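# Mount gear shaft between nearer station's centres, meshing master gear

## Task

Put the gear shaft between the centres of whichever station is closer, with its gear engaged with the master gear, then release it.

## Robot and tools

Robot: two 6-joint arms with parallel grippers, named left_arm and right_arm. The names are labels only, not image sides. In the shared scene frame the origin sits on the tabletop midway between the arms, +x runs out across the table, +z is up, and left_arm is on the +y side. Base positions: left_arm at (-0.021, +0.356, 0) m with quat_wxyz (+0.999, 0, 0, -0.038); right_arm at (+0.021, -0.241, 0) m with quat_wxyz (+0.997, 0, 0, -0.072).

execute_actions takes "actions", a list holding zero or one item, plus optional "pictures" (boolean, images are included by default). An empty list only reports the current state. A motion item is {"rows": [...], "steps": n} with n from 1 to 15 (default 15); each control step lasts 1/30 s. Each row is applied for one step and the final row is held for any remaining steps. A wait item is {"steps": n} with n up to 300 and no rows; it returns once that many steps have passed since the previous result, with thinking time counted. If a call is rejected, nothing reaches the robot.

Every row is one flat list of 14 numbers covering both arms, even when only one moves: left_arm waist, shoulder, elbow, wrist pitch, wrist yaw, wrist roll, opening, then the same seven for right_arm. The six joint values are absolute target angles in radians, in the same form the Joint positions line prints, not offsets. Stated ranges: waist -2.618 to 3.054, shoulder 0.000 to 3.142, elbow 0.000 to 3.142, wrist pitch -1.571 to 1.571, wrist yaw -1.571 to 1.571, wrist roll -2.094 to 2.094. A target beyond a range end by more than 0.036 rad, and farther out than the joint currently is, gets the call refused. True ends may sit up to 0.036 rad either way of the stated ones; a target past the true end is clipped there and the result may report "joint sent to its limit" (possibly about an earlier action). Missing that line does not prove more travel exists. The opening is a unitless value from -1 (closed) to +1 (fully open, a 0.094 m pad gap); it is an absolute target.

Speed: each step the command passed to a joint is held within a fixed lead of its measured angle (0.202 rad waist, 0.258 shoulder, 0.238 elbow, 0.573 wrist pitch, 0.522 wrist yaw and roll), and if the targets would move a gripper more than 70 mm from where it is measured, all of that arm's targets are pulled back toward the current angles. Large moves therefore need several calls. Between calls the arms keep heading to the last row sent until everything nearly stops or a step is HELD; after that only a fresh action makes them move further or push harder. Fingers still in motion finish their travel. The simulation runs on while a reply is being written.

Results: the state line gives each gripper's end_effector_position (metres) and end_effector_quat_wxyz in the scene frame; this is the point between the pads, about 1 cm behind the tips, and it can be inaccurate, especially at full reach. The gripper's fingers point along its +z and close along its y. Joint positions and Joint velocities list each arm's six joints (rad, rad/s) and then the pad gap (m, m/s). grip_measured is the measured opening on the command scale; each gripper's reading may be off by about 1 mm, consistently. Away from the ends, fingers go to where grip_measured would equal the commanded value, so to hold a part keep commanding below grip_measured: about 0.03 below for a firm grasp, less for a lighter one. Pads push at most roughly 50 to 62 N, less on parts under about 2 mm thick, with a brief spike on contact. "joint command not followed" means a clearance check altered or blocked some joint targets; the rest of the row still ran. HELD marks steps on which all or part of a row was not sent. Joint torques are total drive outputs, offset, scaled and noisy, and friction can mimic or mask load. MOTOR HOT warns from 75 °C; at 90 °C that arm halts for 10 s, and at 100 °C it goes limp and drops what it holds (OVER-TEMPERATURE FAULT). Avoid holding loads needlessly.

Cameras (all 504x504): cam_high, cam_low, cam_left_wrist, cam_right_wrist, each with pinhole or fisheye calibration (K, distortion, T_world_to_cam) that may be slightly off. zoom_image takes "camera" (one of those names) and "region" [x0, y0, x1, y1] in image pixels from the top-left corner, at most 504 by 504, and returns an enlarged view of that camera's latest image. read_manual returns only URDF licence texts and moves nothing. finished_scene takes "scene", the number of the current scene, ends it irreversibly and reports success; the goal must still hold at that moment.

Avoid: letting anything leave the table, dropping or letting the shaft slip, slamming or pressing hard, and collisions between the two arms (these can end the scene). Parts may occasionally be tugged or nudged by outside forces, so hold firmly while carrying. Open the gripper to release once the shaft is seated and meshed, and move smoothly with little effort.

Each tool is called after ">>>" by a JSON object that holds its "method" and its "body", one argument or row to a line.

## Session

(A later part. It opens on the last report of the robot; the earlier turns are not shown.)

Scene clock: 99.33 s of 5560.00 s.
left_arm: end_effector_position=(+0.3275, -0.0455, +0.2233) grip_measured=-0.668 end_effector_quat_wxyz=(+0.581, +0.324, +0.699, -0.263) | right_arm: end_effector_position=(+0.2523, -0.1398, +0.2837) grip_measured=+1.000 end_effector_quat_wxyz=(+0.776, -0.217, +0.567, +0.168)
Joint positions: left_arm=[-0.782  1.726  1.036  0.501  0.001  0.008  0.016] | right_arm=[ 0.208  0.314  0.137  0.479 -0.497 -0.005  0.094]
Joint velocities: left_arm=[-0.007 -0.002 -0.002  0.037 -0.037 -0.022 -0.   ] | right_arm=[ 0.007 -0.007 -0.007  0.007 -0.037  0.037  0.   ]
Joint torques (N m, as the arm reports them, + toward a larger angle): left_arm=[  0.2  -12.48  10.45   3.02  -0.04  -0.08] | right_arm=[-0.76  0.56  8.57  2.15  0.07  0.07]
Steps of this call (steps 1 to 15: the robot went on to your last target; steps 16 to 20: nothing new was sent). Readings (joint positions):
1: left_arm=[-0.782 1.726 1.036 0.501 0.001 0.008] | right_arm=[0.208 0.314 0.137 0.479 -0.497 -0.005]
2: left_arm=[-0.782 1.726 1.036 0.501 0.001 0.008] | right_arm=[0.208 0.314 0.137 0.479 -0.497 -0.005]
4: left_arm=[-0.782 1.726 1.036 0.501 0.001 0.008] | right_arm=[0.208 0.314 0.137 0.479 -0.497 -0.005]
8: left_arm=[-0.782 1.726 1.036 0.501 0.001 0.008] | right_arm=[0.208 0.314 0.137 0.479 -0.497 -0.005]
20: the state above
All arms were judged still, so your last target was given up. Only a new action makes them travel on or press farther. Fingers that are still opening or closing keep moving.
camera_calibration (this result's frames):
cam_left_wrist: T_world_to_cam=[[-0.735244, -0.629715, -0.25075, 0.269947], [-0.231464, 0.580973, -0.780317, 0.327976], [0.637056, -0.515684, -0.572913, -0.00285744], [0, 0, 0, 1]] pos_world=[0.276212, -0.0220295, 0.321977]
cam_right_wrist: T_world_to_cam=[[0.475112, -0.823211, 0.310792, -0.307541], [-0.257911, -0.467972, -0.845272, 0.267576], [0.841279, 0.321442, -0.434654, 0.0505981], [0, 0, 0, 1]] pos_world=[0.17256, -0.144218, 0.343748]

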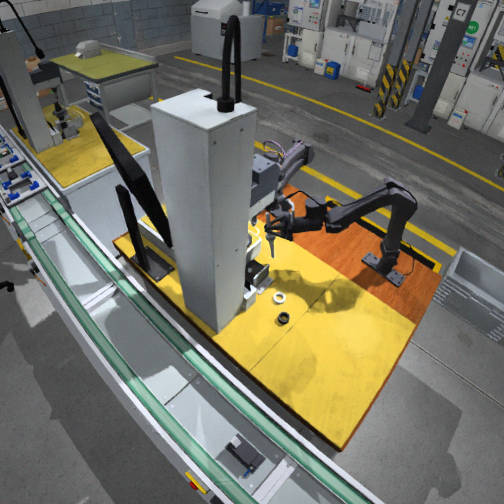

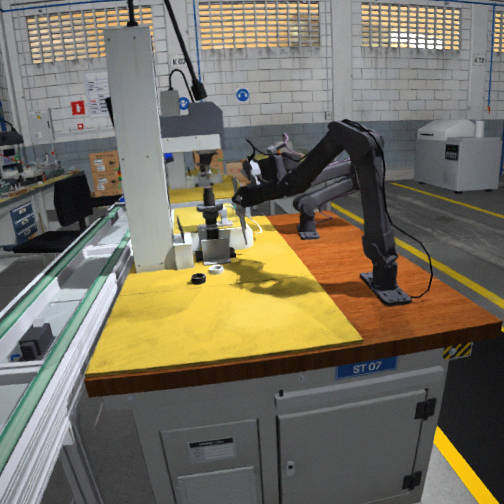

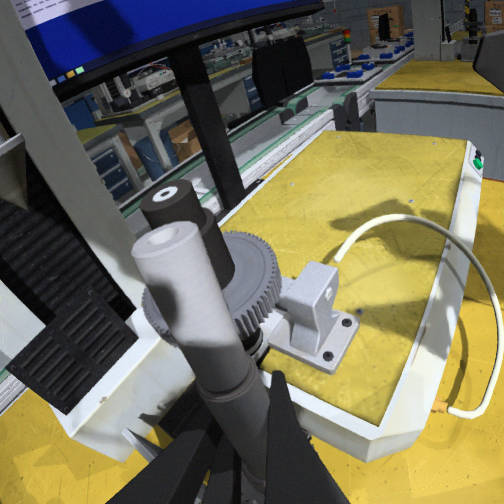

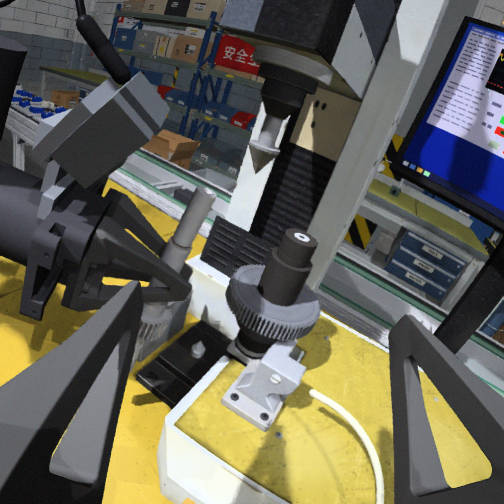

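>>> {"method": "execute_actions", "body": {
  "actions": [
    {"rows":[[-0.74,1.73,1.1,0.6,0,0,-0.72,0.2,0.3,0.15,0.5,-0.5,0,1],[-0.74,1.73,1.1,0.6,0,0,-0.72,0.2,0.3,0.15,0.5,-0.5,0,1],[-0.74,1.73,1.1,0.6,0,0,-0.72,0.2,0.3,0.15,0.5,-0.5,0,1],[-0.71,1.75,1.12,0.6,0,0,-0.72,0.2,0.3,0.15,0.5,-0.5,0,1],[-0.71,1.75,1.12,0.6,0,0,-0.72,0.2,0.3,0.15,0.5,-0.5,0,1],[-0.71,1.75,1.12,0.6,0,0,-0.72,0.2,0.3,0.15,0.5,-0.5,0,1],[-0.68,1.775,1.135,0.6,0,0,-0.72,0.2,0.3,0.15,0.5,-0.5,0,1]]}
  ]
}}

>>> {"method": "zoom_image", "body": {
  "camera": "cam_low",
  "region": [160,130,300,270]
}}

Scene clock: 110.40 s of 5560.00 s.
left_arm: end_effector_position=(+0.3800, -0.0140, +0.2062) grip_measured=-0.668 end_effector_quat_wxyz=(+0.583, +0.286, +0.726, -0.224) | right_arm: end_effector_position=(+0.2523, -0.1398, +0.2837) grip_measured=+1.000 end_effector_quat_wxyz=(+0.776, -0.217, +0.567, +0.168)
Joint positions: left_arm=[-0.674  1.797  1.082  0.494 -0.007  0.007  0.016] | right_arm=[ 0.208  0.314  0.137  0.479 -0.497 -0.005  0.094]
Joint velocities: left_arm=[ 0.002 -0.002 -0.032 -0.022  0.051 -0.11  -0.   ] | right_arm=[ 0.022  0.002  0.007  0.066 -0.022 -0.066  0.   ]
Joint torques (N m, as the arm reports them, + toward a larger angle): left_arm=[ -0.45 -12.82  11.07   3.08   0.02  -0.08] | right_arm=[-0.63  0.48  8.55  2.15  0.02  0.07]
Steps of this call (steps 1 to 90: nothing new was sent; then 7.57 s passed at rest; steps 91 to 105: all 15 steps of this action). Readings (joint positions):
91: left_arm=[-0.779 1.728 1.038 0.501 0.004 0.008] | right_arm=[0.208 0.314 0.137 0.479 -0.497 -0.005]
92: left_arm=[-0.773 1.732 1.041 0.501 0.008 0.007] | right_arm=[0.208 0.314 0.137 0.479 -0.497 -0.005]
94: left_arm=[-0.755 1.743 1.051 0.500 0.010 0.007] | right_arm=[0.208 0.314 0.137 0.479 -0.497 -0.005]
98: left_arm=[-0.705 1.776 1.075 0.500 0.008 0.007] | right_arm=[0.208 0.314 0.137 0.479 -0.497 -0.005]
105: the state above
camera_calibration (this result's frames):
cam_left_wrist: T_world_to_cam=[[-0.66301, -0.705223, -0.251152, 0.295697], [-0.315432, 0.567428, -0.76061, 0.336181], [0.678911, -0.425071, -0.598661, -0.0391398], [0, 0, 0, 1]] pos_world=[0.328665, 0.00113712, 0.306536]
cam_right_wrist: T_world_to_cam=[[0.475112, -0.823211, 0.310792, -0.307541], [-0.257911, -0.467972, -0.845272, 0.267576], [0.841279, 0.321442, -0.434654, 0.0505981], [0, 0, 0, 1]] pos_world=[0.17256, -0.144218, 0.343748]

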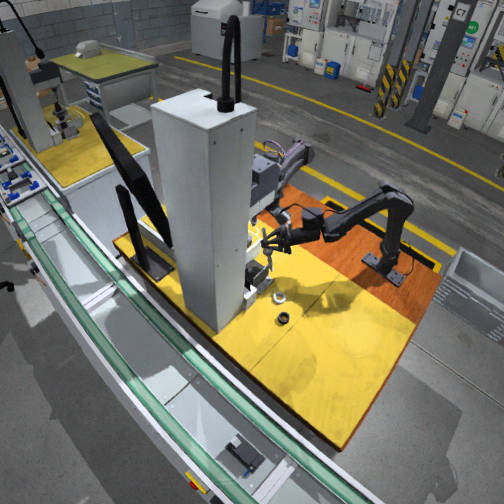

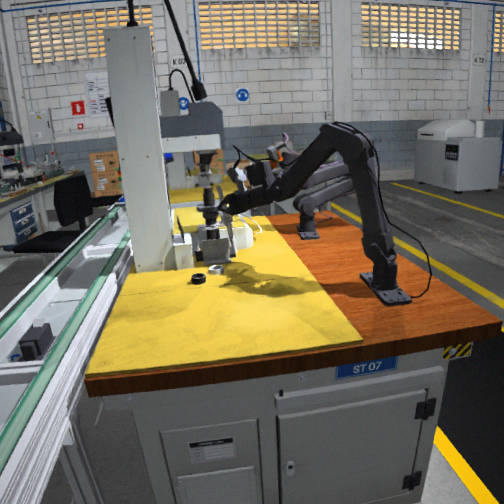

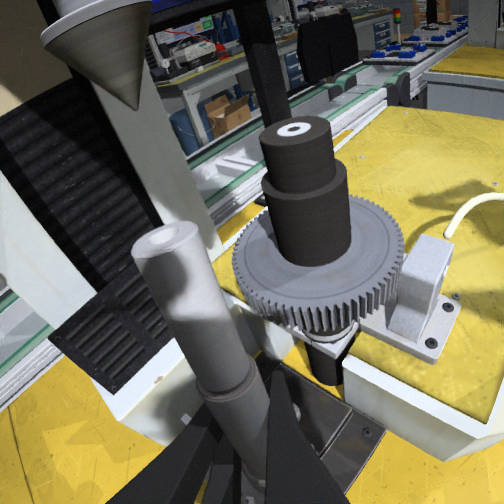

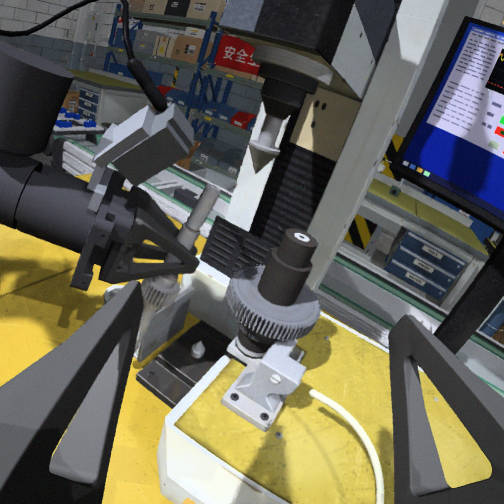

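Region (160, 130, 300, 270) of cam_low's 504x504 image, scaled by 3.600, with more detail than that image has.

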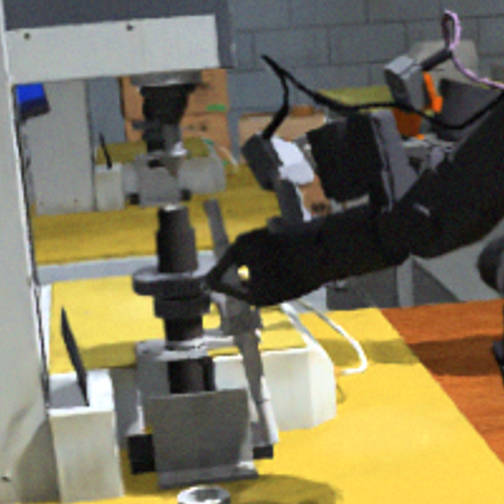

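>>> {"method": "execute_actions", "body": {
  "actions": [
    {"rows":[[-0.72,1.775,1.135,0.62,0,0,-0.72,0.2,0.3,0.15,0.5,-0.5,0,1],[-0.74,1.775,1.135,0.64,0,0,-0.72,0.2,0.3,0.15,0.5,-0.5,0,1],[-0.74,1.775,1.135,0.68,0,0,-0.72,0.2,0.3,0.15,0.5,-0.5,0,1],[-0.74,1.79,1.13,0.72,0,0,-0.72,0.2,0.3,0.15,0.5,-0.5,0,1],[-0.74,1.8,1.13,0.76,0,0,-0.72,0.2,0.3,0.15,0.5,-0.5,0,1],[-0.74,1.82,1.13,0.8,0,0,-0.72,0.2,0.3,0.15,0.5,-0.5,0,1],[-0.74,1.83,1.13,0.84,0,0,-0.72,0.2,0.3,0.15,0.5,-0.5,0,1],[-0.74,1.85,1.13,0.875,0,0,-0.72,0.2,0.3,0.15,0.5,-0.5,0,1],[-0.74,1.86,1.125,0.875,0,0,-0.72,0.2,0.3,0.15,0.5,-0.5,0,1],[-0.74,1.875,1.125,0.875,0,0,-0.72,0.2,0.3,0.15,0.5,-0.5,0,1]]}
  ],
  "pictures": false
}}

>>> {"method": "execute_actions", "body": {
  "actions": [
    {"rows":[[-0.705,1.875,1.125,0.875,0,0,-0.72,0.1,0.3,0.15,0.4,-0.8,0,1]]}
  ]
}}

>>> {"method": "zoom_image", "body": {
  "camera": "cam_low",
  "region": [160,130,300,270]
}}

Scene clock: 126.87 s of 5560.00 s.
left_arm: end_effector_position=(+0.3634, -0.0565, +0.2085) grip_measured=-0.668 end_effector_quat_wxyz=(+0.619, +0.298, +0.675, -0.269) | right_arm: end_effector_position=(+0.2523, -0.1398, +0.2837) grip_measured=+1.000 end_effector_quat_wxyz=(+0.776, -0.217, +0.567, +0.168)
Joint positions: left_arm=[-0.746  1.9    1.082  0.729  0.004  0.007  0.016] | right_arm=[ 0.208  0.314  0.137  0.479 -0.497 -0.005  0.094]
Joint velocities: left_arm=[-0.002  0.081 -0.007 -0.037 -0.022 -0.022 -0.   ] | right_arm=[-0.007 -0.002 -0.002 -0.022  0.037  0.007  0.   ]
Joint torques (N m, as the arm reports them, + toward a larger angle): left_arm=[  0.51 -14.53   9.96   3.49  -0.05  -0.07] | right_arm=[-0.76  0.61  8.61  2.13  0.04  0.09]
Steps of this call (steps 1 to 15: the robot went on to your last target; steps 16 to 90: nothing new was sent; then 12.97 s passed at rest; steps 91 to 105: all 15 steps of this action). Readings (joint positions):
91: left_arm=[-0.678 1.797 1.082 0.495 -0.009 0.007] | right_arm=[0.208 0.314 0.137 0.479 -0.497 -0.005]
92: left_arm=[-0.686 1.797 1.082 0.498 -0.015 0.007] | right_arm=[0.208 0.314 0.137 0.479 -0.497 -0.005]
94: left_arm=[-0.709 1.799 1.082 0.517 -0.017 0.007] | right_arm=[0.208 0.314 0.137 0.479 -0.497 -0.005]
98: left_arm=[-0.745 1.832 1.082 0.636 0.001 0.007] | right_arm=[0.208 0.314 0.137 0.479 -0.497 -0.005]
105: the state above

Scene clock: 127.37 s of 5560.00 s.
left_arm: end_effector_position=(+0.3818, -0.0397, +0.2123) grip_measured=-0.668 end_effector_quat_wxyz=(+0.632, +0.279, +0.676, -0.256) | right_arm: end_effector_position=(+0.2363, -0.1207, +0.2624) grip_measured=+1.000 end_effector_quat_wxyz=(+0.731, -0.293, +0.575, +0.223)
Joint positions: left_arm=[-0.703  1.904  1.082  0.752 -0.001  0.007  0.016] | right_arm=[ 0.11   0.314  0.137  0.415 -0.787 -0.004  0.094]
Joint velocities: left_arm=[ 0.002 -0.002 -0.007 -0.066 -0.022 -0.007 -0.   ] | right_arm=[ 0.012 -0.012  0.002 -0.007 -0.154 -0.022  0.   ]
Joint torques (N m, as the arm reports them, + toward a larger angle): left_arm=[ -0.1  -14.32   9.98   3.26   0.    -0.08] | right_arm=[-0.96  0.54  8.53  1.66  0.07  0.09]
Steps of this call (steps 1 to 15: all 15 steps of this action). Readings (joint positions):
1: left_arm=[-0.743 1.903 1.082 0.729 0.007 0.007] | right_arm=[0.186 0.314 0.137 0.473 -0.547 -0.004]
2: left_arm=[-0.738 1.904 1.082 0.729 0.009 0.007] | right_arm=[0.153 0.314 0.137 0.464 -0.599 -0.004]
4: left_arm=[-0.724 1.904 1.082 0.733 0.009 0.007] | right_arm=[0.117 0.314 0.137 0.442 -0.668 -0.004]
8: left_arm=[-0.704 1.904 1.082 0.747 0.000 0.007] | right_arm=[0.110 0.314 0.137 0.423 -0.745 -0.004]
15: the state above
camera_calibration (this result's frames):
cam_left_wrist: T_world_to_cam=[[-0.660596, -0.708497, -0.248282, 0.278601], [-0.20959, 0.491612, -0.845216, 0.330494], [0.720891, -0.506309, -0.473251, -0.0935404], [0, 0, 0, 1]] pos_world=[0.320744, -0.0124475, 0.304242]
cam_right_wrist: T_world_to_cam=[[0.634344, -0.696442, 0.335523, -0.306401], [-0.213589, -0.575026, -0.789763, 0.216512], [0.742959, 0.429317, -0.513517, 0.105611], [0, 0, 0, 1]] pos_world=[0.162144, -0.134232, 0.328031]

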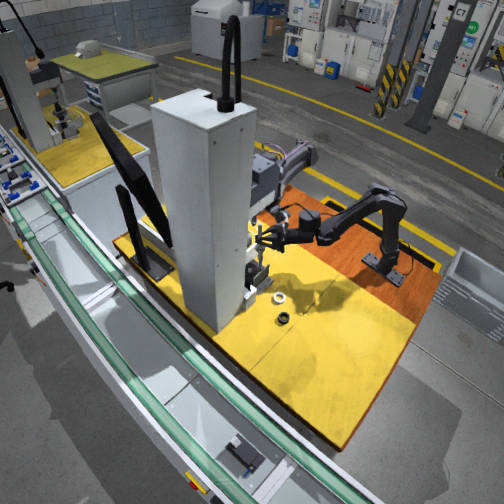

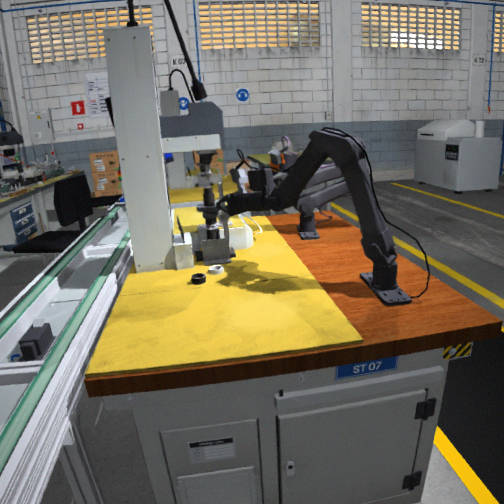

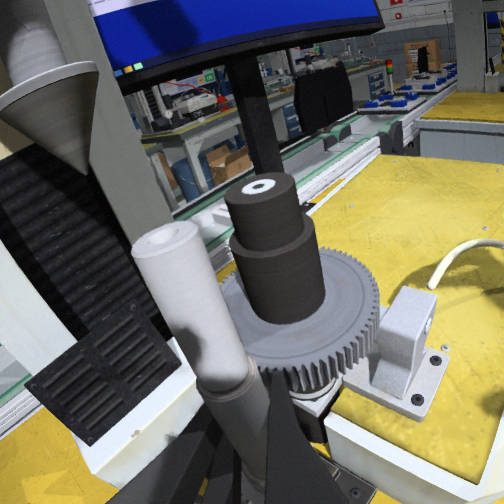

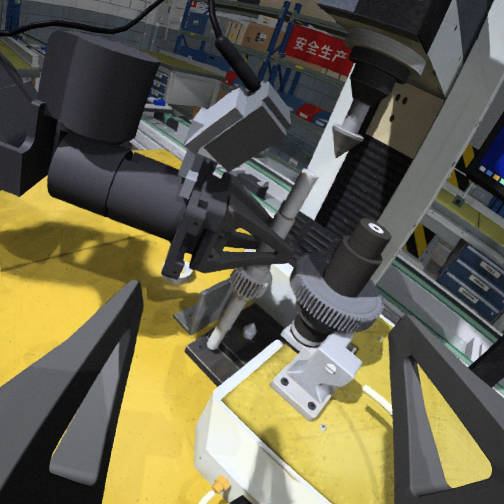

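Region (160, 130, 300, 270) of cam_low's 504x504 image, scaled by 3.600, with more detail than that image has.

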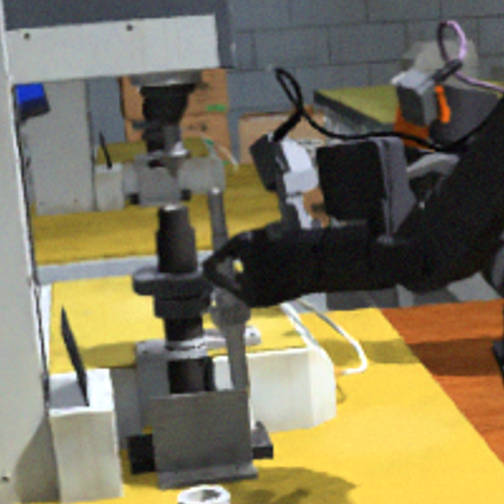

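>>> {"method": "execute_actions", "body": {
  "actions": [
    {"rows":[[-0.70,1.88,1.15,0.87,0,0,-0.72,0.1,0.3,0.15,0.4,-0.8,0,1],[-0.695,1.89,1.165,0.86,0,0,-0.72,0.1,0.3,0.15,0.4,-0.8,0,1],[-0.69,1.9,1.18,0.85,0,0,-0.72,0.1,0.3,0.15,0.4,-0.8,0,1],[-0.685,1.91,1.2,0.84,0,0,-0.72,0.1,0.3,0.15,0.4,-0.8,0,1],[-0.68,1.92,1.215,0.83,0,0,-0.72,0.1,0.3,0.15,0.4,-0.8,0,1],[-0.672,1.93,1.23,0.82,0,0,-0.72,0.1,0.3,0.15,0.4,-0.8,0,1],[-0.665,1.94,1.245,0.81,0,0,-0.72,0.1,0.3,0.15,0.4,-0.8,0,1]]}
  ]
}}

>>> {"method": "zoom_image", "body": {
  "camera": "cam_low",
  "region": [160,130,300,270]
}}

Scene clock: 141.17 s of 5560.00 s.
left_arm: end_effector_position=(+0.3995, -0.0498, +0.2171) grip_measured=-0.668 end_effector_quat_wxyz=(+0.623, +0.273, +0.681, -0.269) | right_arm: end_effector_position=(+0.2351, -0.1194, +0.2618) grip_measured=+1.000 end_effector_quat_wxyz=(+0.729, -0.296, +0.575, +0.226)
Joint positions: left_arm=[-0.685  1.956  1.188  0.69   0.029 -0.024  0.016] | right_arm=[ 0.11   0.314  0.137  0.414 -0.797 -0.004  0.094]
Joint velocities: left_arm=[-0.012 -0.017  0.027 -0.007 -0.051  0.022  0.   ] | right_arm=[-0.007  0.002 -0.007  0.007 -0.022 -0.007  0.   ]
Joint torques (N m, as the arm reports them, + toward a larger angle): left_arm=[  1.77 -13.83  11.27   3.25  -0.33   0.2 ] | right_arm=[-0.96  0.9   8.37  1.66  0.05  0.05]
Steps of this call (steps 1 to 15: the robot went on to your last target; steps 16 to 90: nothing new was sent; then 10.30 s passed at rest; steps 91 to 105: all 15 steps of this action). Readings (joint positions):
91: left_arm=[-0.703 1.904 1.084 0.752 -0.001 0.007] | right_arm=[0.110 0.314 0.137 0.414 -0.797 -0.004]
92: left_arm=[-0.703 1.906 1.089 0.749 -0.001 0.007] | right_arm=[0.110 0.314 0.137 0.414 -0.797 -0.004]
94: left_arm=[-0.702 1.916 1.114 0.739 0.000 0.005] | right_arm=[0.110 0.314 0.137 0.414 -0.797 -0.004]
98: left_arm=[-0.692 1.948 1.173 0.702 0.017 -0.010] | right_arm=[0.110 0.314 0.137 0.414 -0.797 -0.004]
105: the state above
camera_calibration (this result's frames):
cam_left_wrist: T_world_to_cam=[[-0.674344, -0.705929, -0.216619, 0.283095], [-0.229393, 0.479114, -0.847248, 0.35091], [0.701882, -0.521645, -0.485023, -0.0997567], [0, 0, 0, 1]] pos_world=[0.341417, -0.0203186, 0.310247]
cam_right_wrist: T_world_to_cam=[[0.64182, -0.689258, 0.33614, -0.305604], [-0.209082, -0.579013, -0.788054, 0.214575], [0.737802, 0.435508, -0.515734, 0.108123], [0, 0, 0, 1]] pos_world=[0.161233, -0.133487, 0.327585]

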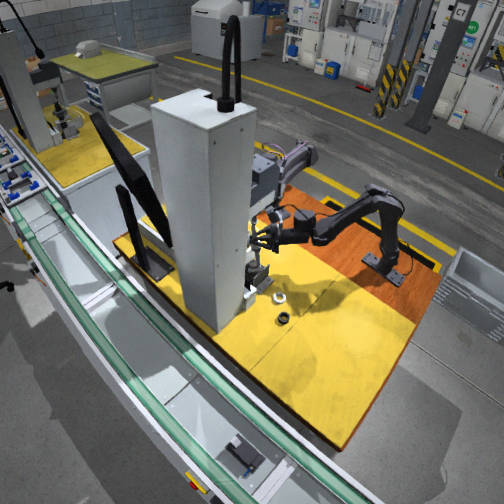

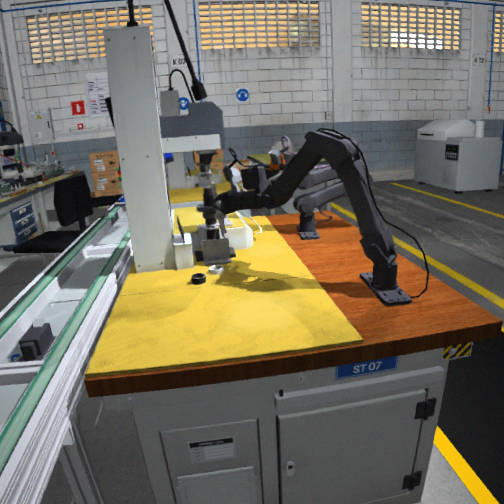

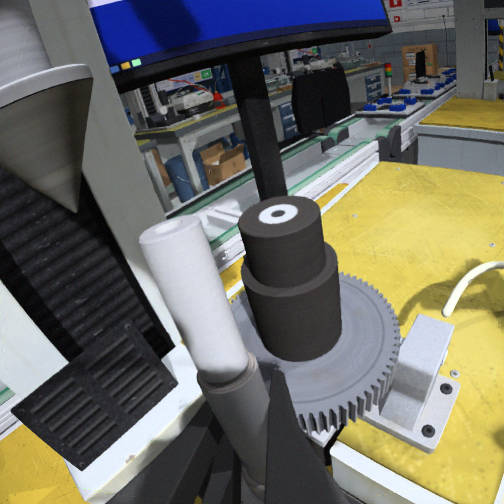

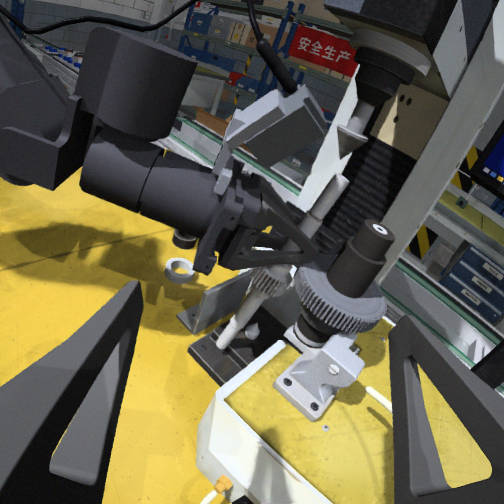

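Region (160, 130, 300, 270) of cam_low's 504x504 image, scaled by 3.600, with more detail than that image has.

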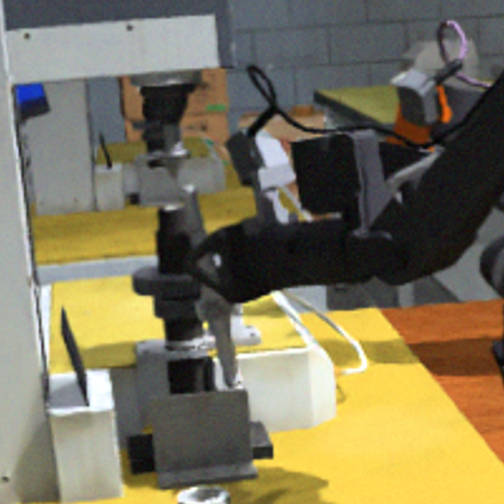

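>>> {"method": "execute_actions", "body": {
  "actions": [
    {"rows":[[-0.65,1.94,1.245,0.825,0,-0.13,-0.72,0.1,0.3,0.15,0.4,-0.8,0,1]]}
  ]
}}

>>> {"method": "zoom_image", "body": {
  "camera": "cam_low",
  "region": [160,130,300,270]
}}

Scene clock: 147.77 s of 5560.00 s.
left_arm: end_effector_position=(+0.4090, -0.0398, +0.2171) grip_measured=-0.668 end_effector_quat_wxyz=(+0.612, +0.227, +0.698, -0.294) | right_arm: end_effector_position=(+0.2351, -0.1194, +0.2618) grip_measured=+1.000 end_effector_quat_wxyz=(+0.729, -0.296, +0.575, +0.226)
Joint positions: left_arm=[-0.663  1.956  1.188  0.689  0.024 -0.131  0.016] | right_arm=[ 0.11   0.314  0.137  0.414 -0.797 -0.004  0.094]
Joint velocities: left_arm=[-0.007 -0.012  0.012  0.037 -0.051  0.037 -0.001] | right_arm=[-0.007 -0.002  0.012 -0.037 -0.066  0.051  0.   ]
Joint torques (N m, as the arm reports them, + toward a larger angle): left_arm=[  1.09 -13.81  11.31   3.38  -0.25  -0.01] | right_arm=[-1.04  0.77  8.46  1.68  0.08  0.06]
Steps of this call (steps 1 to 15: the robot went on to your last target; steps 16 to 90: nothing new was sent; then 3.10 s passed at rest; steps 91 to 105: all 15 steps of this action). Readings (joint positions):
91: left_arm=[-0.684 1.956 1.188 0.689 0.029 -0.042] | right_arm=[0.110 0.314 0.137 0.414 -0.797 -0.004]
92: left_arm=[-0.681 1.956 1.188 0.689 0.030 -0.061] | right_arm=[0.110 0.314 0.137 0.414 -0.797 -0.004]
94: left_arm=[-0.672 1.956 1.188 0.689 0.030 -0.090] | right_arm=[0.110 0.314 0.137 0.414 -0.797 -0.004]
98: left_arm=[-0.663 1.956 1.188 0.689 0.029 -0.123] | right_arm=[0.110 0.314 0.137 0.414 -0.797 -0.004]
105: the state above
camera_calibration (this result's frames):
cam_left_wrist: T_world_to_cam=[[-0.660968, -0.742, -0.11206, 0.266998], [-0.308582, 0.404874, -0.860729, 0.380733], [0.684031, -0.534335, -0.496576, -0.0918761], [0, 0, 0, 1]] pos_world=[0.35681, -0.00512891, 0.312004]
cam_right_wrist: T_world_to_cam=[[0.64182, -0.689258, 0.33614, -0.305604], [-0.209082, -0.579013, -0.788054, 0.214575], [0.737802, 0.435508, -0.515734, 0.108123], [0, 0, 0, 1]] pos_world=[0.161233, -0.133487, 0.327585]

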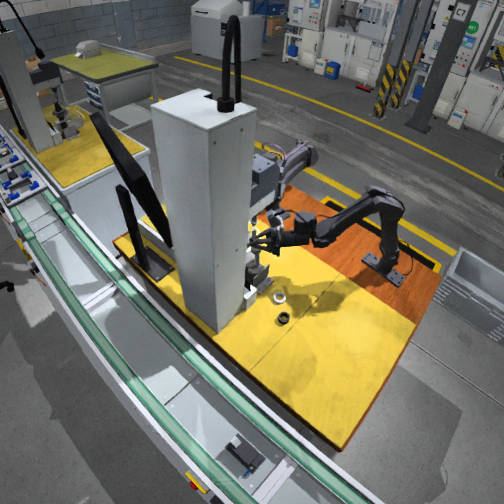

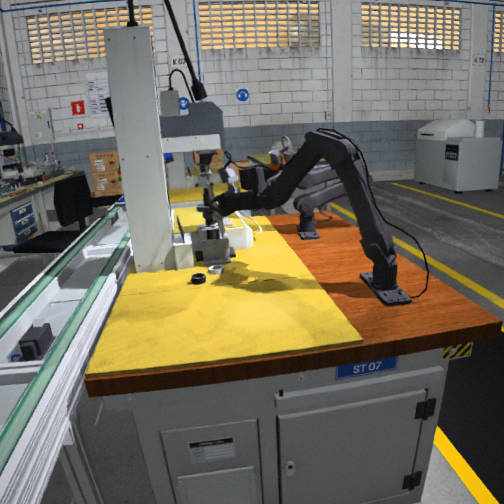

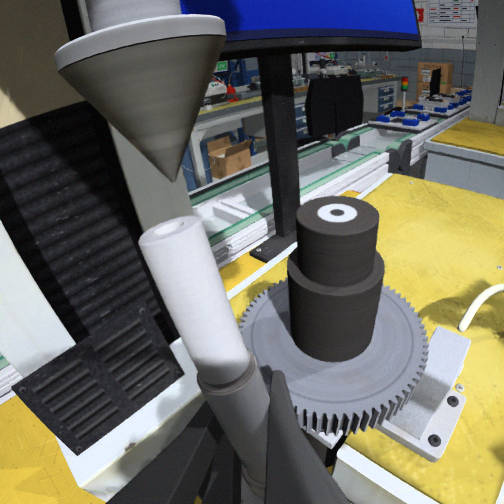

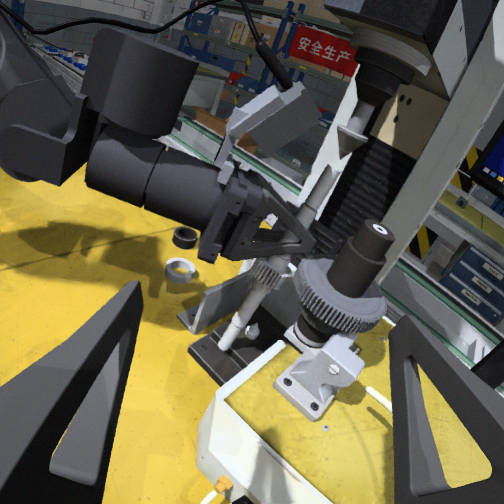

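Region (160, 130, 300, 270) of cam_low's 504x504 image, scaled by 3.600, with more detail than that image has.

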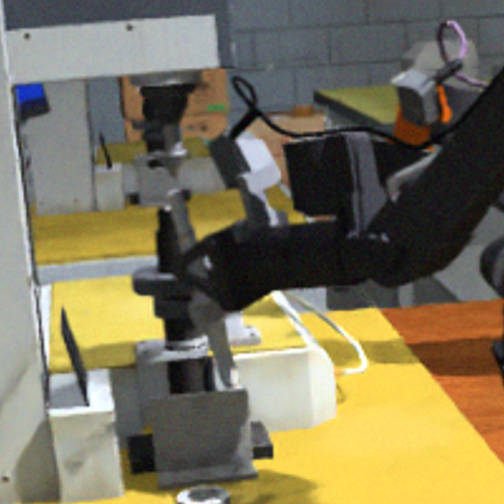

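>>> {"method": "execute_actions", "body": {
  "actions": [
    {"rows":[[-0.67,1.94,1.28,0.76,0.02,-0.13,-0.72,0.1,0.3,0.15,0.4,-0.8,0,1]]}
  ]
}}

Scene clock: 152.83 s of 5560.00 s.
left_arm: end_effector_position=(+0.4129, -0.0432, +0.2214) grip_measured=-0.668 end_effector_quat_wxyz=(+0.611, +0.227, +0.700, -0.292) | right_arm: end_effector_position=(+0.2351, -0.1194, +0.2618) grip_measured=+1.000 end_effector_quat_wxyz=(+0.729, -0.296, +0.575, +0.226)
Joint positions: left_arm=[-0.665  1.962  1.224  0.655  0.019 -0.131  0.016] | right_arm=[ 0.11   0.314  0.137  0.414 -0.797 -0.004  0.094]
Joint velocities: left_arm=[-0.002  0.002  0.012 -0.051 -0.022 -0.022  0.   ] | right_arm=[ 0.017 -0.007 -0.007 -0.037 -0.037 -0.007  0.   ]
Joint torques (N m, as the arm reports them, + toward a larger angle): left_arm=[ -0.44 -14.64  11.33   3.11   0.    -0.01] | right_arm=[-1.03  0.58  8.56  1.64  0.05  0.03]
Steps of this call (steps 1 to 15: the robot went on to your last target; steps 16 to 90: nothing new was sent; then 1.57 s passed at rest; steps 91 to 105: all 15 steps of this action). Readings (joint positions):
91: left_arm=[-0.663 1.956 1.194 0.681 0.023 -0.132] | right_arm=[0.110 0.314 0.137 0.414 -0.797 -0.004]
92: left_arm=[-0.664 1.958 1.204 0.669 0.023 -0.132] | right_arm=[0.110 0.314 0.137 0.414 -0.797 -0.004]
94: left_arm=[-0.665 1.962 1.219 0.661 0.023 -0.131] | right_arm=[0.110 0.314 0.137 0.414 -0.797 -0.004]
98: left_arm=[-0.665 1.962 1.224 0.655 0.019 -0.131] | right_arm=[0.110 0.314 0.137 0.414 -0.797 -0.004]
105: the state above
camera_calibration (this result's frames):
cam_left_wrist: T_world_to_cam=[[-0.658589, -0.744037, -0.112561, 0.266513], [-0.313509, 0.407277, -0.85781, 0.388479], [0.684085, -0.529655, -0.501491, -0.0929622], [0, 0, 0, 1]] pos_world=[0.360908, -0.00916126, 0.31662]
cam_right_wrist: T_world_to_cam=[[0.64182, -0.689258, 0.33614, -0.305604], [-0.209082, -0.579013, -0.788054, 0.214575], [0.737802, 0.435508, -0.515734, 0.108123], [0, 0, 0, 1]] pos_world=[0.161233, -0.133487, 0.327585]

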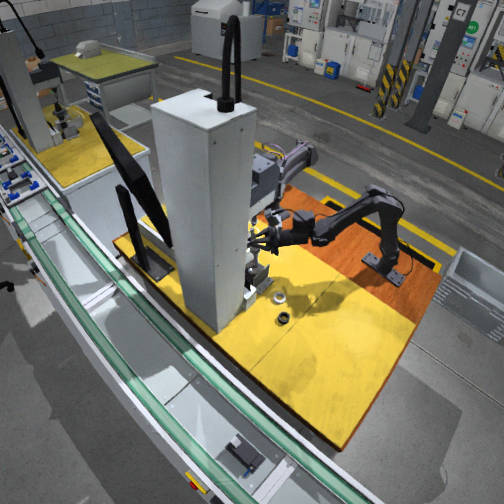

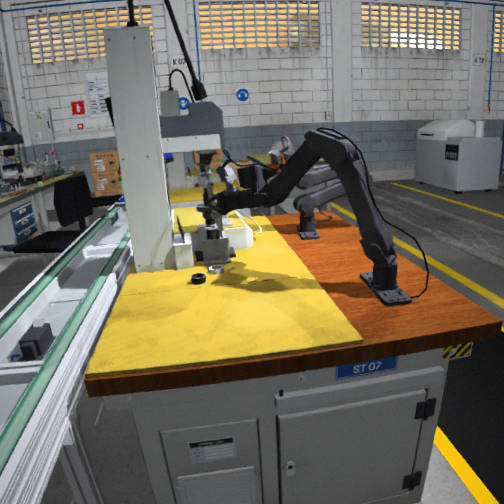

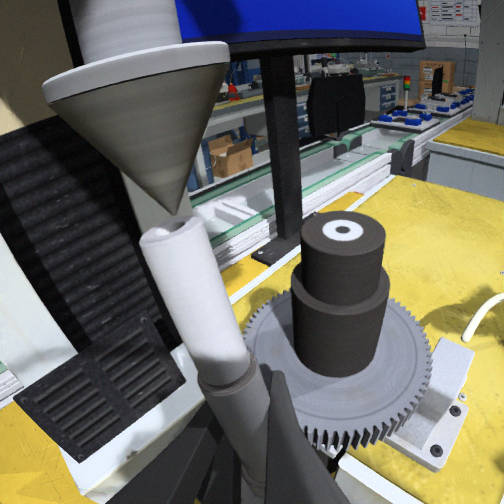

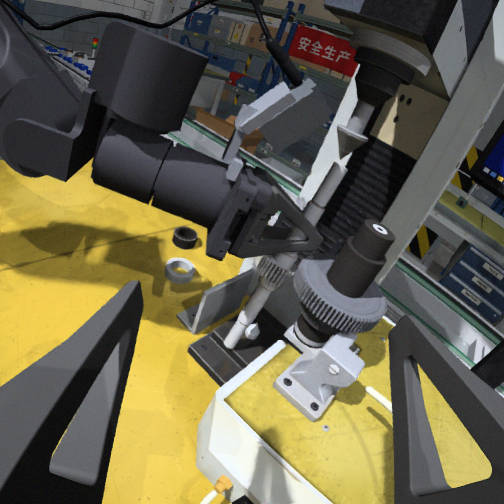

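>>> {"method": "execute_actions", "body": {
  "actions": [
    {"rows":[[-0.67,1.94,1.28,0.76,0.02,-0.095,-0.72,0.1,0.3,0.15,0.4,-0.8,0,1],[-0.67,1.94,1.28,0.76,0.02,-0.095,-0.72,0.1,0.3,0.15,0.4,-0.8,0,1],[-0.67,1.94,1.28,0.76,0.02,-0.095,-0.72,0.1,0.3,0.15,0.4,-0.8,0,1],[-0.67,1.94,1.28,0.76,0.02,-0.095,-0.72,0.1,0.3,0.15,0.4,-0.8,0,1],[-0.67,1.94,1.28,0.76,0.02,-0.095,-0.72,0.1,0.3,0.15,0.4,-0.8,0,1],[-0.67,1.94,1.305,0.77,0.02,-0.095,-0.72,0.1,0.3,0.15,0.4,-0.8,0,1]]}
  ]
}}

Scene clock: 159.10 s of 5560.00 s.
left_arm: end_effector_position=(+0.4159, -0.0434, +0.2229) grip_measured=-0.668 end_effector_quat_wxyz=(+0.616, +0.237, +0.699, -0.276) | right_arm: end_effector_position=(+0.2351, -0.1194, +0.2618) grip_measured=+1.000 end_effector_quat_wxyz=(+0.729, -0.296, +0.575, +0.226)
Joint positions: left_arm=[-0.665  1.965  1.241  0.635  0.009 -0.095  0.016] | right_arm=[ 0.11   0.314  0.137  0.414 -0.797 -0.004  0.094]
Joint velocities: left_arm=[ 0.002  0.002 -0.002  0.168  0.066 -0.007  0.001] | right_arm=[ 0.017 -0.012 -0.002 -0.022  0.007  0.037  0.   ]
Joint torques (N m, as the arm reports them, + toward a larger angle): left_arm=[ -0.44 -14.99  11.97   3.36   0.1   -0.05] | right_arm=[-0.91  0.68  8.52  1.66  0.01  0.05]
Steps of this call (steps 1 to 15: the robot went on to your last target; steps 16 to 90: nothing new was sent; then 2.77 s passed at rest; steps 91 to 105: all 15 steps of this action). Readings (joint positions):
91: left_arm=[-0.665 1.962 1.224 0.655 0.019 -0.126] | right_arm=[0.110 0.314 0.137 0.414 -0.797 -0.004]
92: left_arm=[-0.665 1.962 1.224 0.655 0.019 -0.120] | right_arm=[0.110 0.314 0.137 0.414 -0.797 -0.004]
94: left_arm=[-0.665 1.962 1.224 0.655 0.019 -0.112] | right_arm=[0.110 0.314 0.137 0.414 -0.797 -0.004]
98: left_arm=[-0.665 1.965 1.236 0.642 0.015 -0.102] | right_arm=[0.110 0.314 0.137 0.414 -0.797 -0.004]
105: the state above
camera_calibration (this result's frames):
cam_left_wrist: T_world_to_cam=[[-0.650486, -0.744772, -0.148936, 0.273178], [-0.298482, 0.430986, -0.851563, 0.384176], [0.69841, -0.509476, -0.502651, -0.0991688], [0, 0, 0, 1]] pos_world=[0.361628, -0.012643, 0.317988]
cam_right_wrist: T_world_to_cam=[[0.64182, -0.689258, 0.33614, -0.305604], [-0.209082, -0.579013, -0.788054, 0.214575], [0.737802, 0.435508, -0.515734, 0.108123], [0, 0, 0, 1]] pos_world=[0.161233, -0.133487, 0.327585]

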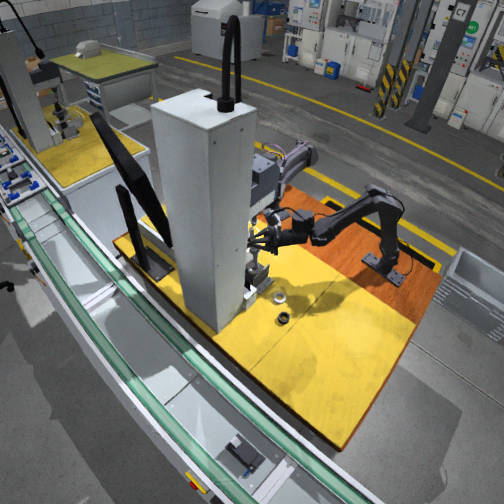

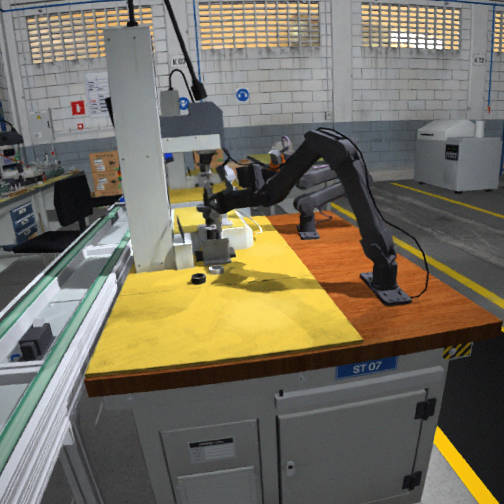

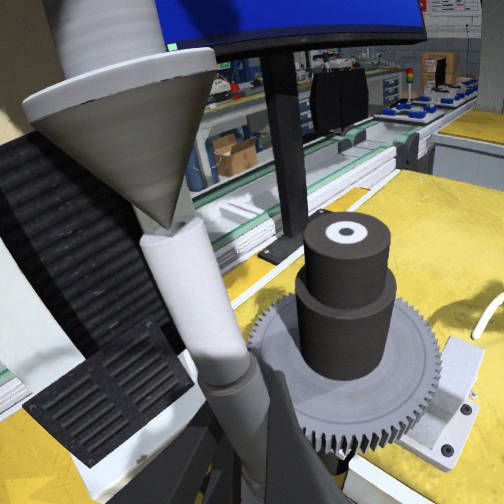

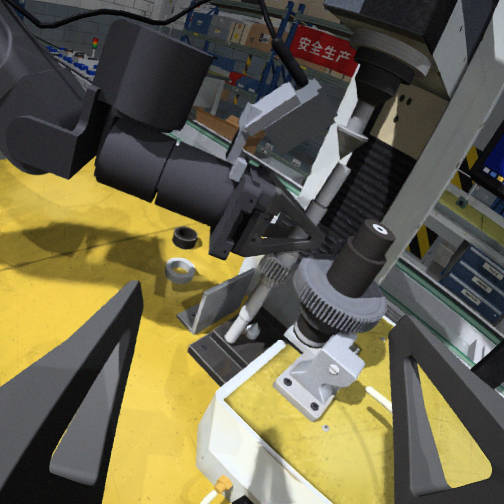

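>>> {"method": "execute_actions", "body": {
  "actions": [
    {"rows":[[-0.66,1.93,1.33,0.95,0.01,-0.095,-0.72,0.1,0.3,0.15,0.4,-0.8,0,1]]}
  ]
}}

Scene clock: 163.33 s of 5560.00 s.
left_arm: end_effector_position=(+0.4236, -0.0375, +0.2377) grip_measured=-0.668 end_effector_quat_wxyz=(+0.644, +0.221, +0.679, -0.274) | right_arm: end_effector_position=(+0.2352, -0.1194, +0.2618) grip_measured=+1.000 end_effector_quat_wxyz=(+0.729, -0.296, +0.575, +0.226)
Joint positions: left_arm=[-0.655  1.972  1.241  0.711 -0.015 -0.088  0.016] | right_arm=[ 0.11   0.314  0.137  0.413 -0.797 -0.004  0.094]
Joint velocities: left_arm=[-0.007  0.007 -0.007  0.066 -0.051  0.007  0.   ] | right_arm=[-0.022  0.007 -0.007 -0.007 -0.066 -0.051  0.   ]
Joint torques (N m, as the arm reports them, + toward a larger angle): left_arm=[ -0.35 -15.6   12.1    3.63   0.22  -0.04] | right_arm=[-0.86  0.57  8.39  1.68  0.04  0.1 ]
Steps of this call (steps 1 to 15: the robot went on to your last target; steps 16 to 90: nothing new was sent; then 0.73 s passed at rest; steps 91 to 105: all 15 steps of this action). Readings (joint positions):
91: left_arm=[-0.665 1.965 1.241 0.640 0.007 -0.094] | right_arm=[0.110 0.314 0.137 0.413 -0.797 -0.004]
92: left_arm=[-0.664 1.967 1.241 0.644 0.005 -0.093] | right_arm=[0.110 0.314 0.137 0.413 -0.797 -0.004]
94: left_arm=[-0.662 1.970 1.241 0.656 0.000 -0.092] | right_arm=[0.110 0.314 0.137 0.413 -0.797 -0.004]
98: left_arm=[-0.659 1.972 1.241 0.679 -0.006 -0.091] | right_arm=[0.110 0.314 0.137 0.413 -0.797 -0.004]
105: the state above
camera_calibration (this result's frames):
cam_left_wrist: T_world_to_cam=[[-0.617361, -0.77139, -0.154348, 0.271147], [-0.262806, 0.387163, -0.883763, 0.387439], [0.741484, -0.505037, -0.441745, -0.126685], [0, 0, 0, 1]] pos_world=[0.363152, -0.00482289, 0.328293]
cam_right_wrist: T_world_to_cam=[[0.641948, -0.689263, 0.335886, -0.305555], [-0.209383, -0.579002, -0.787982, 0.214574], [0.737605, 0.435514, -0.516009, 0.108192], [0, 0, 0, 1]] pos_world=[0.161275, -0.133488, 0.32754]

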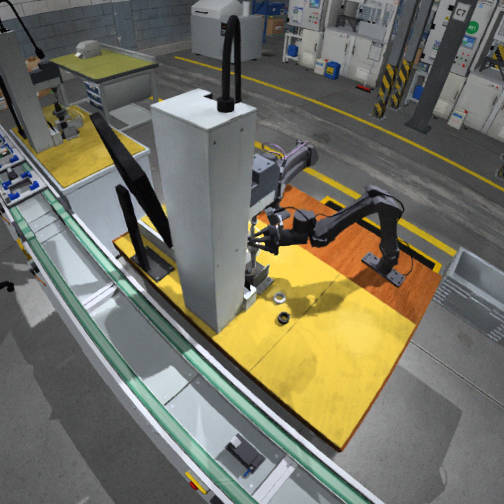

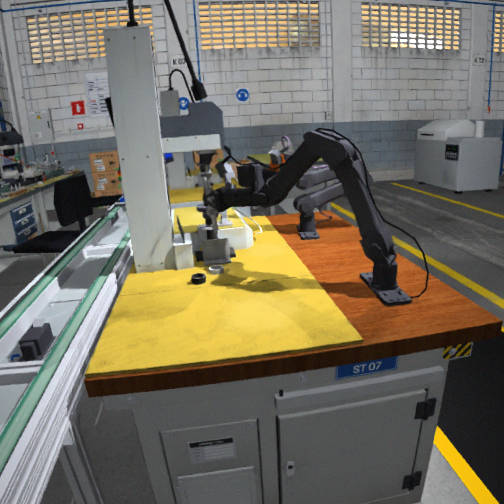

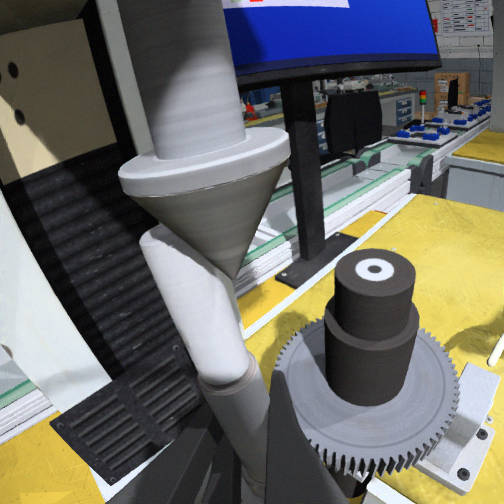

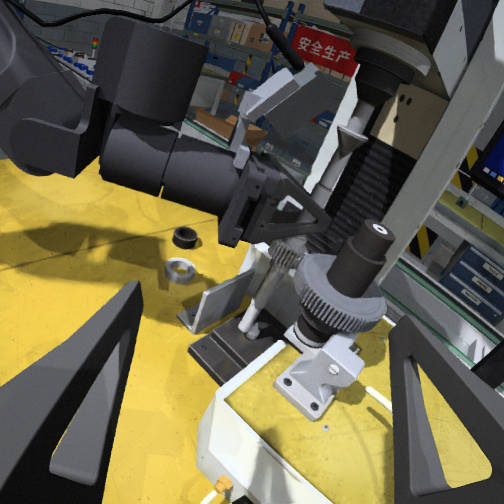

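>>> {"method": "execute_actions", "body": {
  "actions": [
    {"rows":[[-0.66,1.95,1.23,0.80,0.0,-0.095,-0.72,0.1,0.3,0.15,0.4,-0.8,0,1]]}
  ],
  "pictures": false
}}

>>> {"method": "execute_actions", "body": {
  "actions": [
    {"rows":[[-0.675,1.95,1.23,0.80,0.02,-0.095,-0.72,0.1,0.3,0.15,0.4,-0.8,0,1]]}
  ]
}}

>>> {"method": "zoom_image", "body": {
  "camera": "cam_low",
  "region": [180,150,240,210]
}}

>>> {"method": "zoom_image", "body": {
  "camera": "cam_right_wrist",
  "region": [300,110,400,210]
}}

Scene clock: 173.10 s of 5560.00 s.
left_arm: end_effector_position=(+0.4203, -0.0351, +0.2195) grip_measured=-0.668 end_effector_quat_wxyz=(+0.626, +0.224, +0.696, -0.272) | right_arm: end_effector_position=(+0.2352, -0.1194, +0.2618) grip_measured=+1.000 end_effector_quat_wxyz=(+0.729, -0.296, +0.575, +0.226)
Joint positions: left_arm=[-0.654  1.972  1.213  0.691 -0.007 -0.099  0.016] | right_arm=[ 0.11   0.314  0.137  0.413 -0.797 -0.004  0.094]
Joint velocities: left_arm=[-0.012 -0.012  0.007  0.037  0.007 -0.022  0.001] | right_arm=[-0.007 -0.012 -0.007 -0.095  0.066 -0.007  0.   ]
Joint torques (N m, as the arm reports them, + toward a larger angle): left_arm=[ -0.51 -14.7    8.16   3.13   0.06   0.01] | right_arm=[-0.96  0.73  8.56  1.69  0.04  0.07]
Steps of this call (steps 1 to 30: the robot went on to your last target; steps 31 to 90: nothing new was sent; then 6.27 s passed at rest; steps 91 to 105: all 15 steps of this action). Readings (joint positions):
91: left_arm=[-0.653 1.972 1.238 0.731 -0.024 -0.099] | right_arm=[0.110 0.314 0.137 0.413 -0.797 -0.004]
92: left_arm=[-0.653 1.972 1.234 0.731 -0.023 -0.099] | right_arm=[0.110 0.314 0.137 0.413 -0.797 -0.004]
94: left_arm=[-0.654 1.972 1.225 0.722 -0.017 -0.099] | right_arm=[0.110 0.314 0.137 0.413 -0.797 -0.004]
98: left_arm=[-0.654 1.972 1.213 0.698 -0.010 -0.099] | right_arm=[0.110 0.314 0.137 0.413 -0.797 -0.004]
105: the state above

Scene clock: 173.60 s of 5560.00 s.
left_arm: end_effector_position=(+0.4107, -0.0457, +0.2195) grip_measured=-0.668 end_effector_quat_wxyz=(+0.620, +0.238, +0.691, -0.285) | right_arm: end_effector_position=(+0.2352, -0.1194, +0.2618) grip_measured=+1.000 end_effector_quat_wxyz=(+0.729, -0.296, +0.575, +0.226)
Joint positions: left_arm=[-0.671  1.972  1.213  0.691  0.015 -0.098  0.016] | right_arm=[ 0.11   0.314  0.137  0.413 -0.797 -0.004  0.094]
Joint velocities: left_arm=[-0.007  0.007  0.007  0.037  0.051 -0.007 -0.   ] | right_arm=[ 0.007 -0.007 -0.007  0.022 -0.007  0.007  0.   ]
Joint torques (N m, as the arm reports them, + toward a larger angle): left_arm=[ -0.27 -14.69   8.08   3.12   0.04   0.02] | right_arm=[-0.89  0.55  8.48  1.66  0.02  0.07]
Steps of this call (steps 1 to 15: all 15 steps of this action). Readings (joint positions):
1: left_arm=[-0.655 1.972 1.213 0.691 -0.006 -0.098] | right_arm=[0.110 0.314 0.137 0.413 -0.797 -0.004]
2: left_arm=[-0.656 1.972 1.213 0.691 -0.004 -0.098] | right_arm=[0.110 0.314 0.137 0.413 -0.797 -0.004]
4: left_arm=[-0.662 1.972 1.213 0.691 0.000 -0.098] | right_arm=[0.110 0.314 0.137 0.413 -0.797 -0.004]
8: left_arm=[-0.671 1.972 1.213 0.691 0.011 -0.098] | right_arm=[0.110 0.314 0.137 0.413 -0.797 -0.004]
15: the state above
camera_calibration (this result's frames):
cam_left_wrist: T_world_to_cam=[[-0.65806, -0.738938, -0.14466, 0.270072], [-0.282373, 0.420285, -0.862338, 0.375949], [0.698013, -0.526622, -0.485229, -0.102912], [0, 0, 0, 1]] pos_world=[0.355715, -0.0126346, 0.313327]
cam_right_wrist: T_world_to_cam=[[0.641948, -0.689263, 0.335886, -0.305555], [-0.209383, -0.579002, -0.787982, 0.214574], [0.737605, 0.435514, -0.516009, 0.108192], [0, 0, 0, 1]] pos_world=[0.161275, -0.133488, 0.32754]

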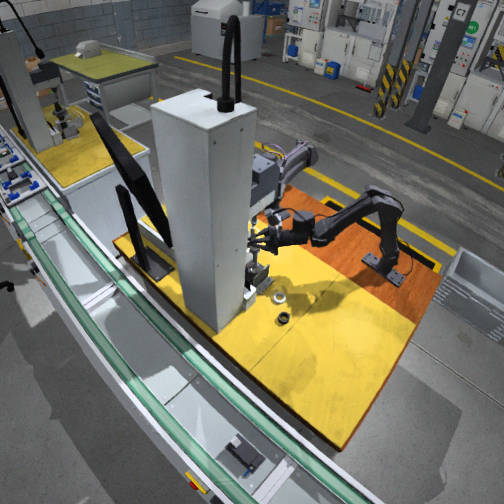

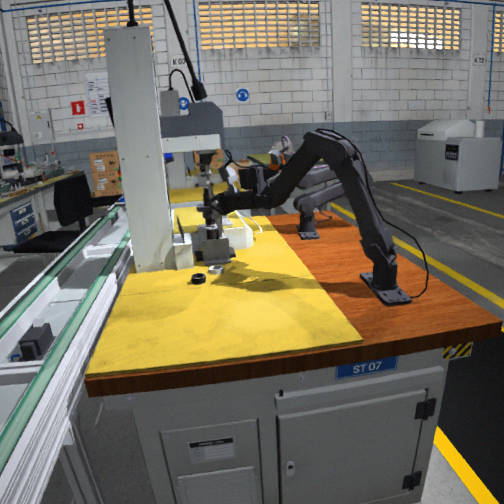

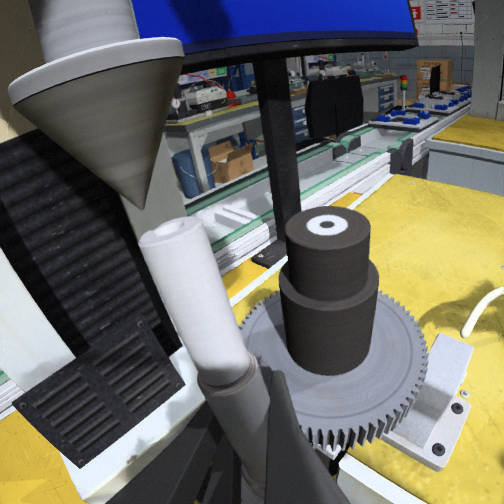

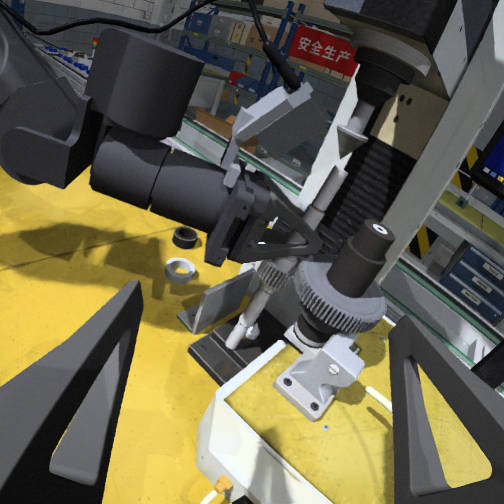

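Region (180, 150, 240, 210) of cam_low's 504x504 image, scaled by 8.400, with more detail than that image has.

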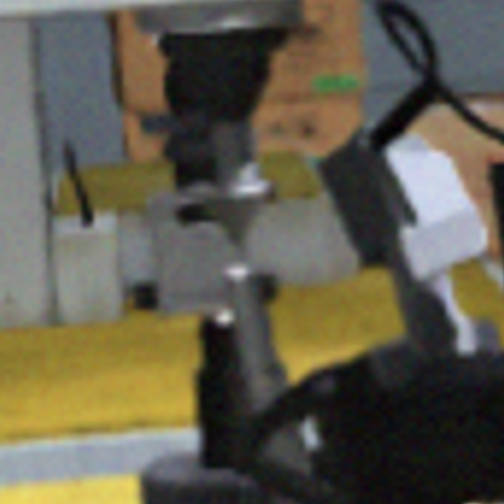

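Region (300, 110, 400, 210) of cam_right_wrist's 504x504 image, scaled by 5.040, with more detail than that image has.

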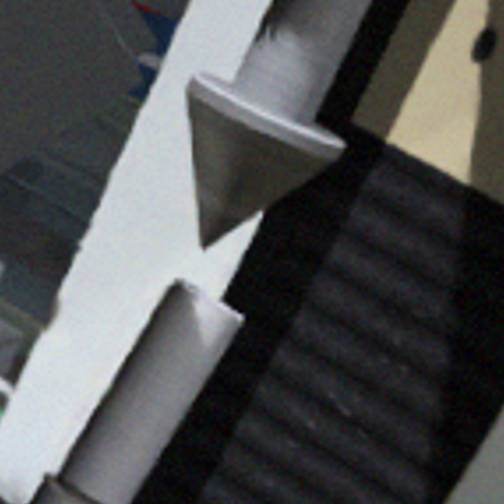

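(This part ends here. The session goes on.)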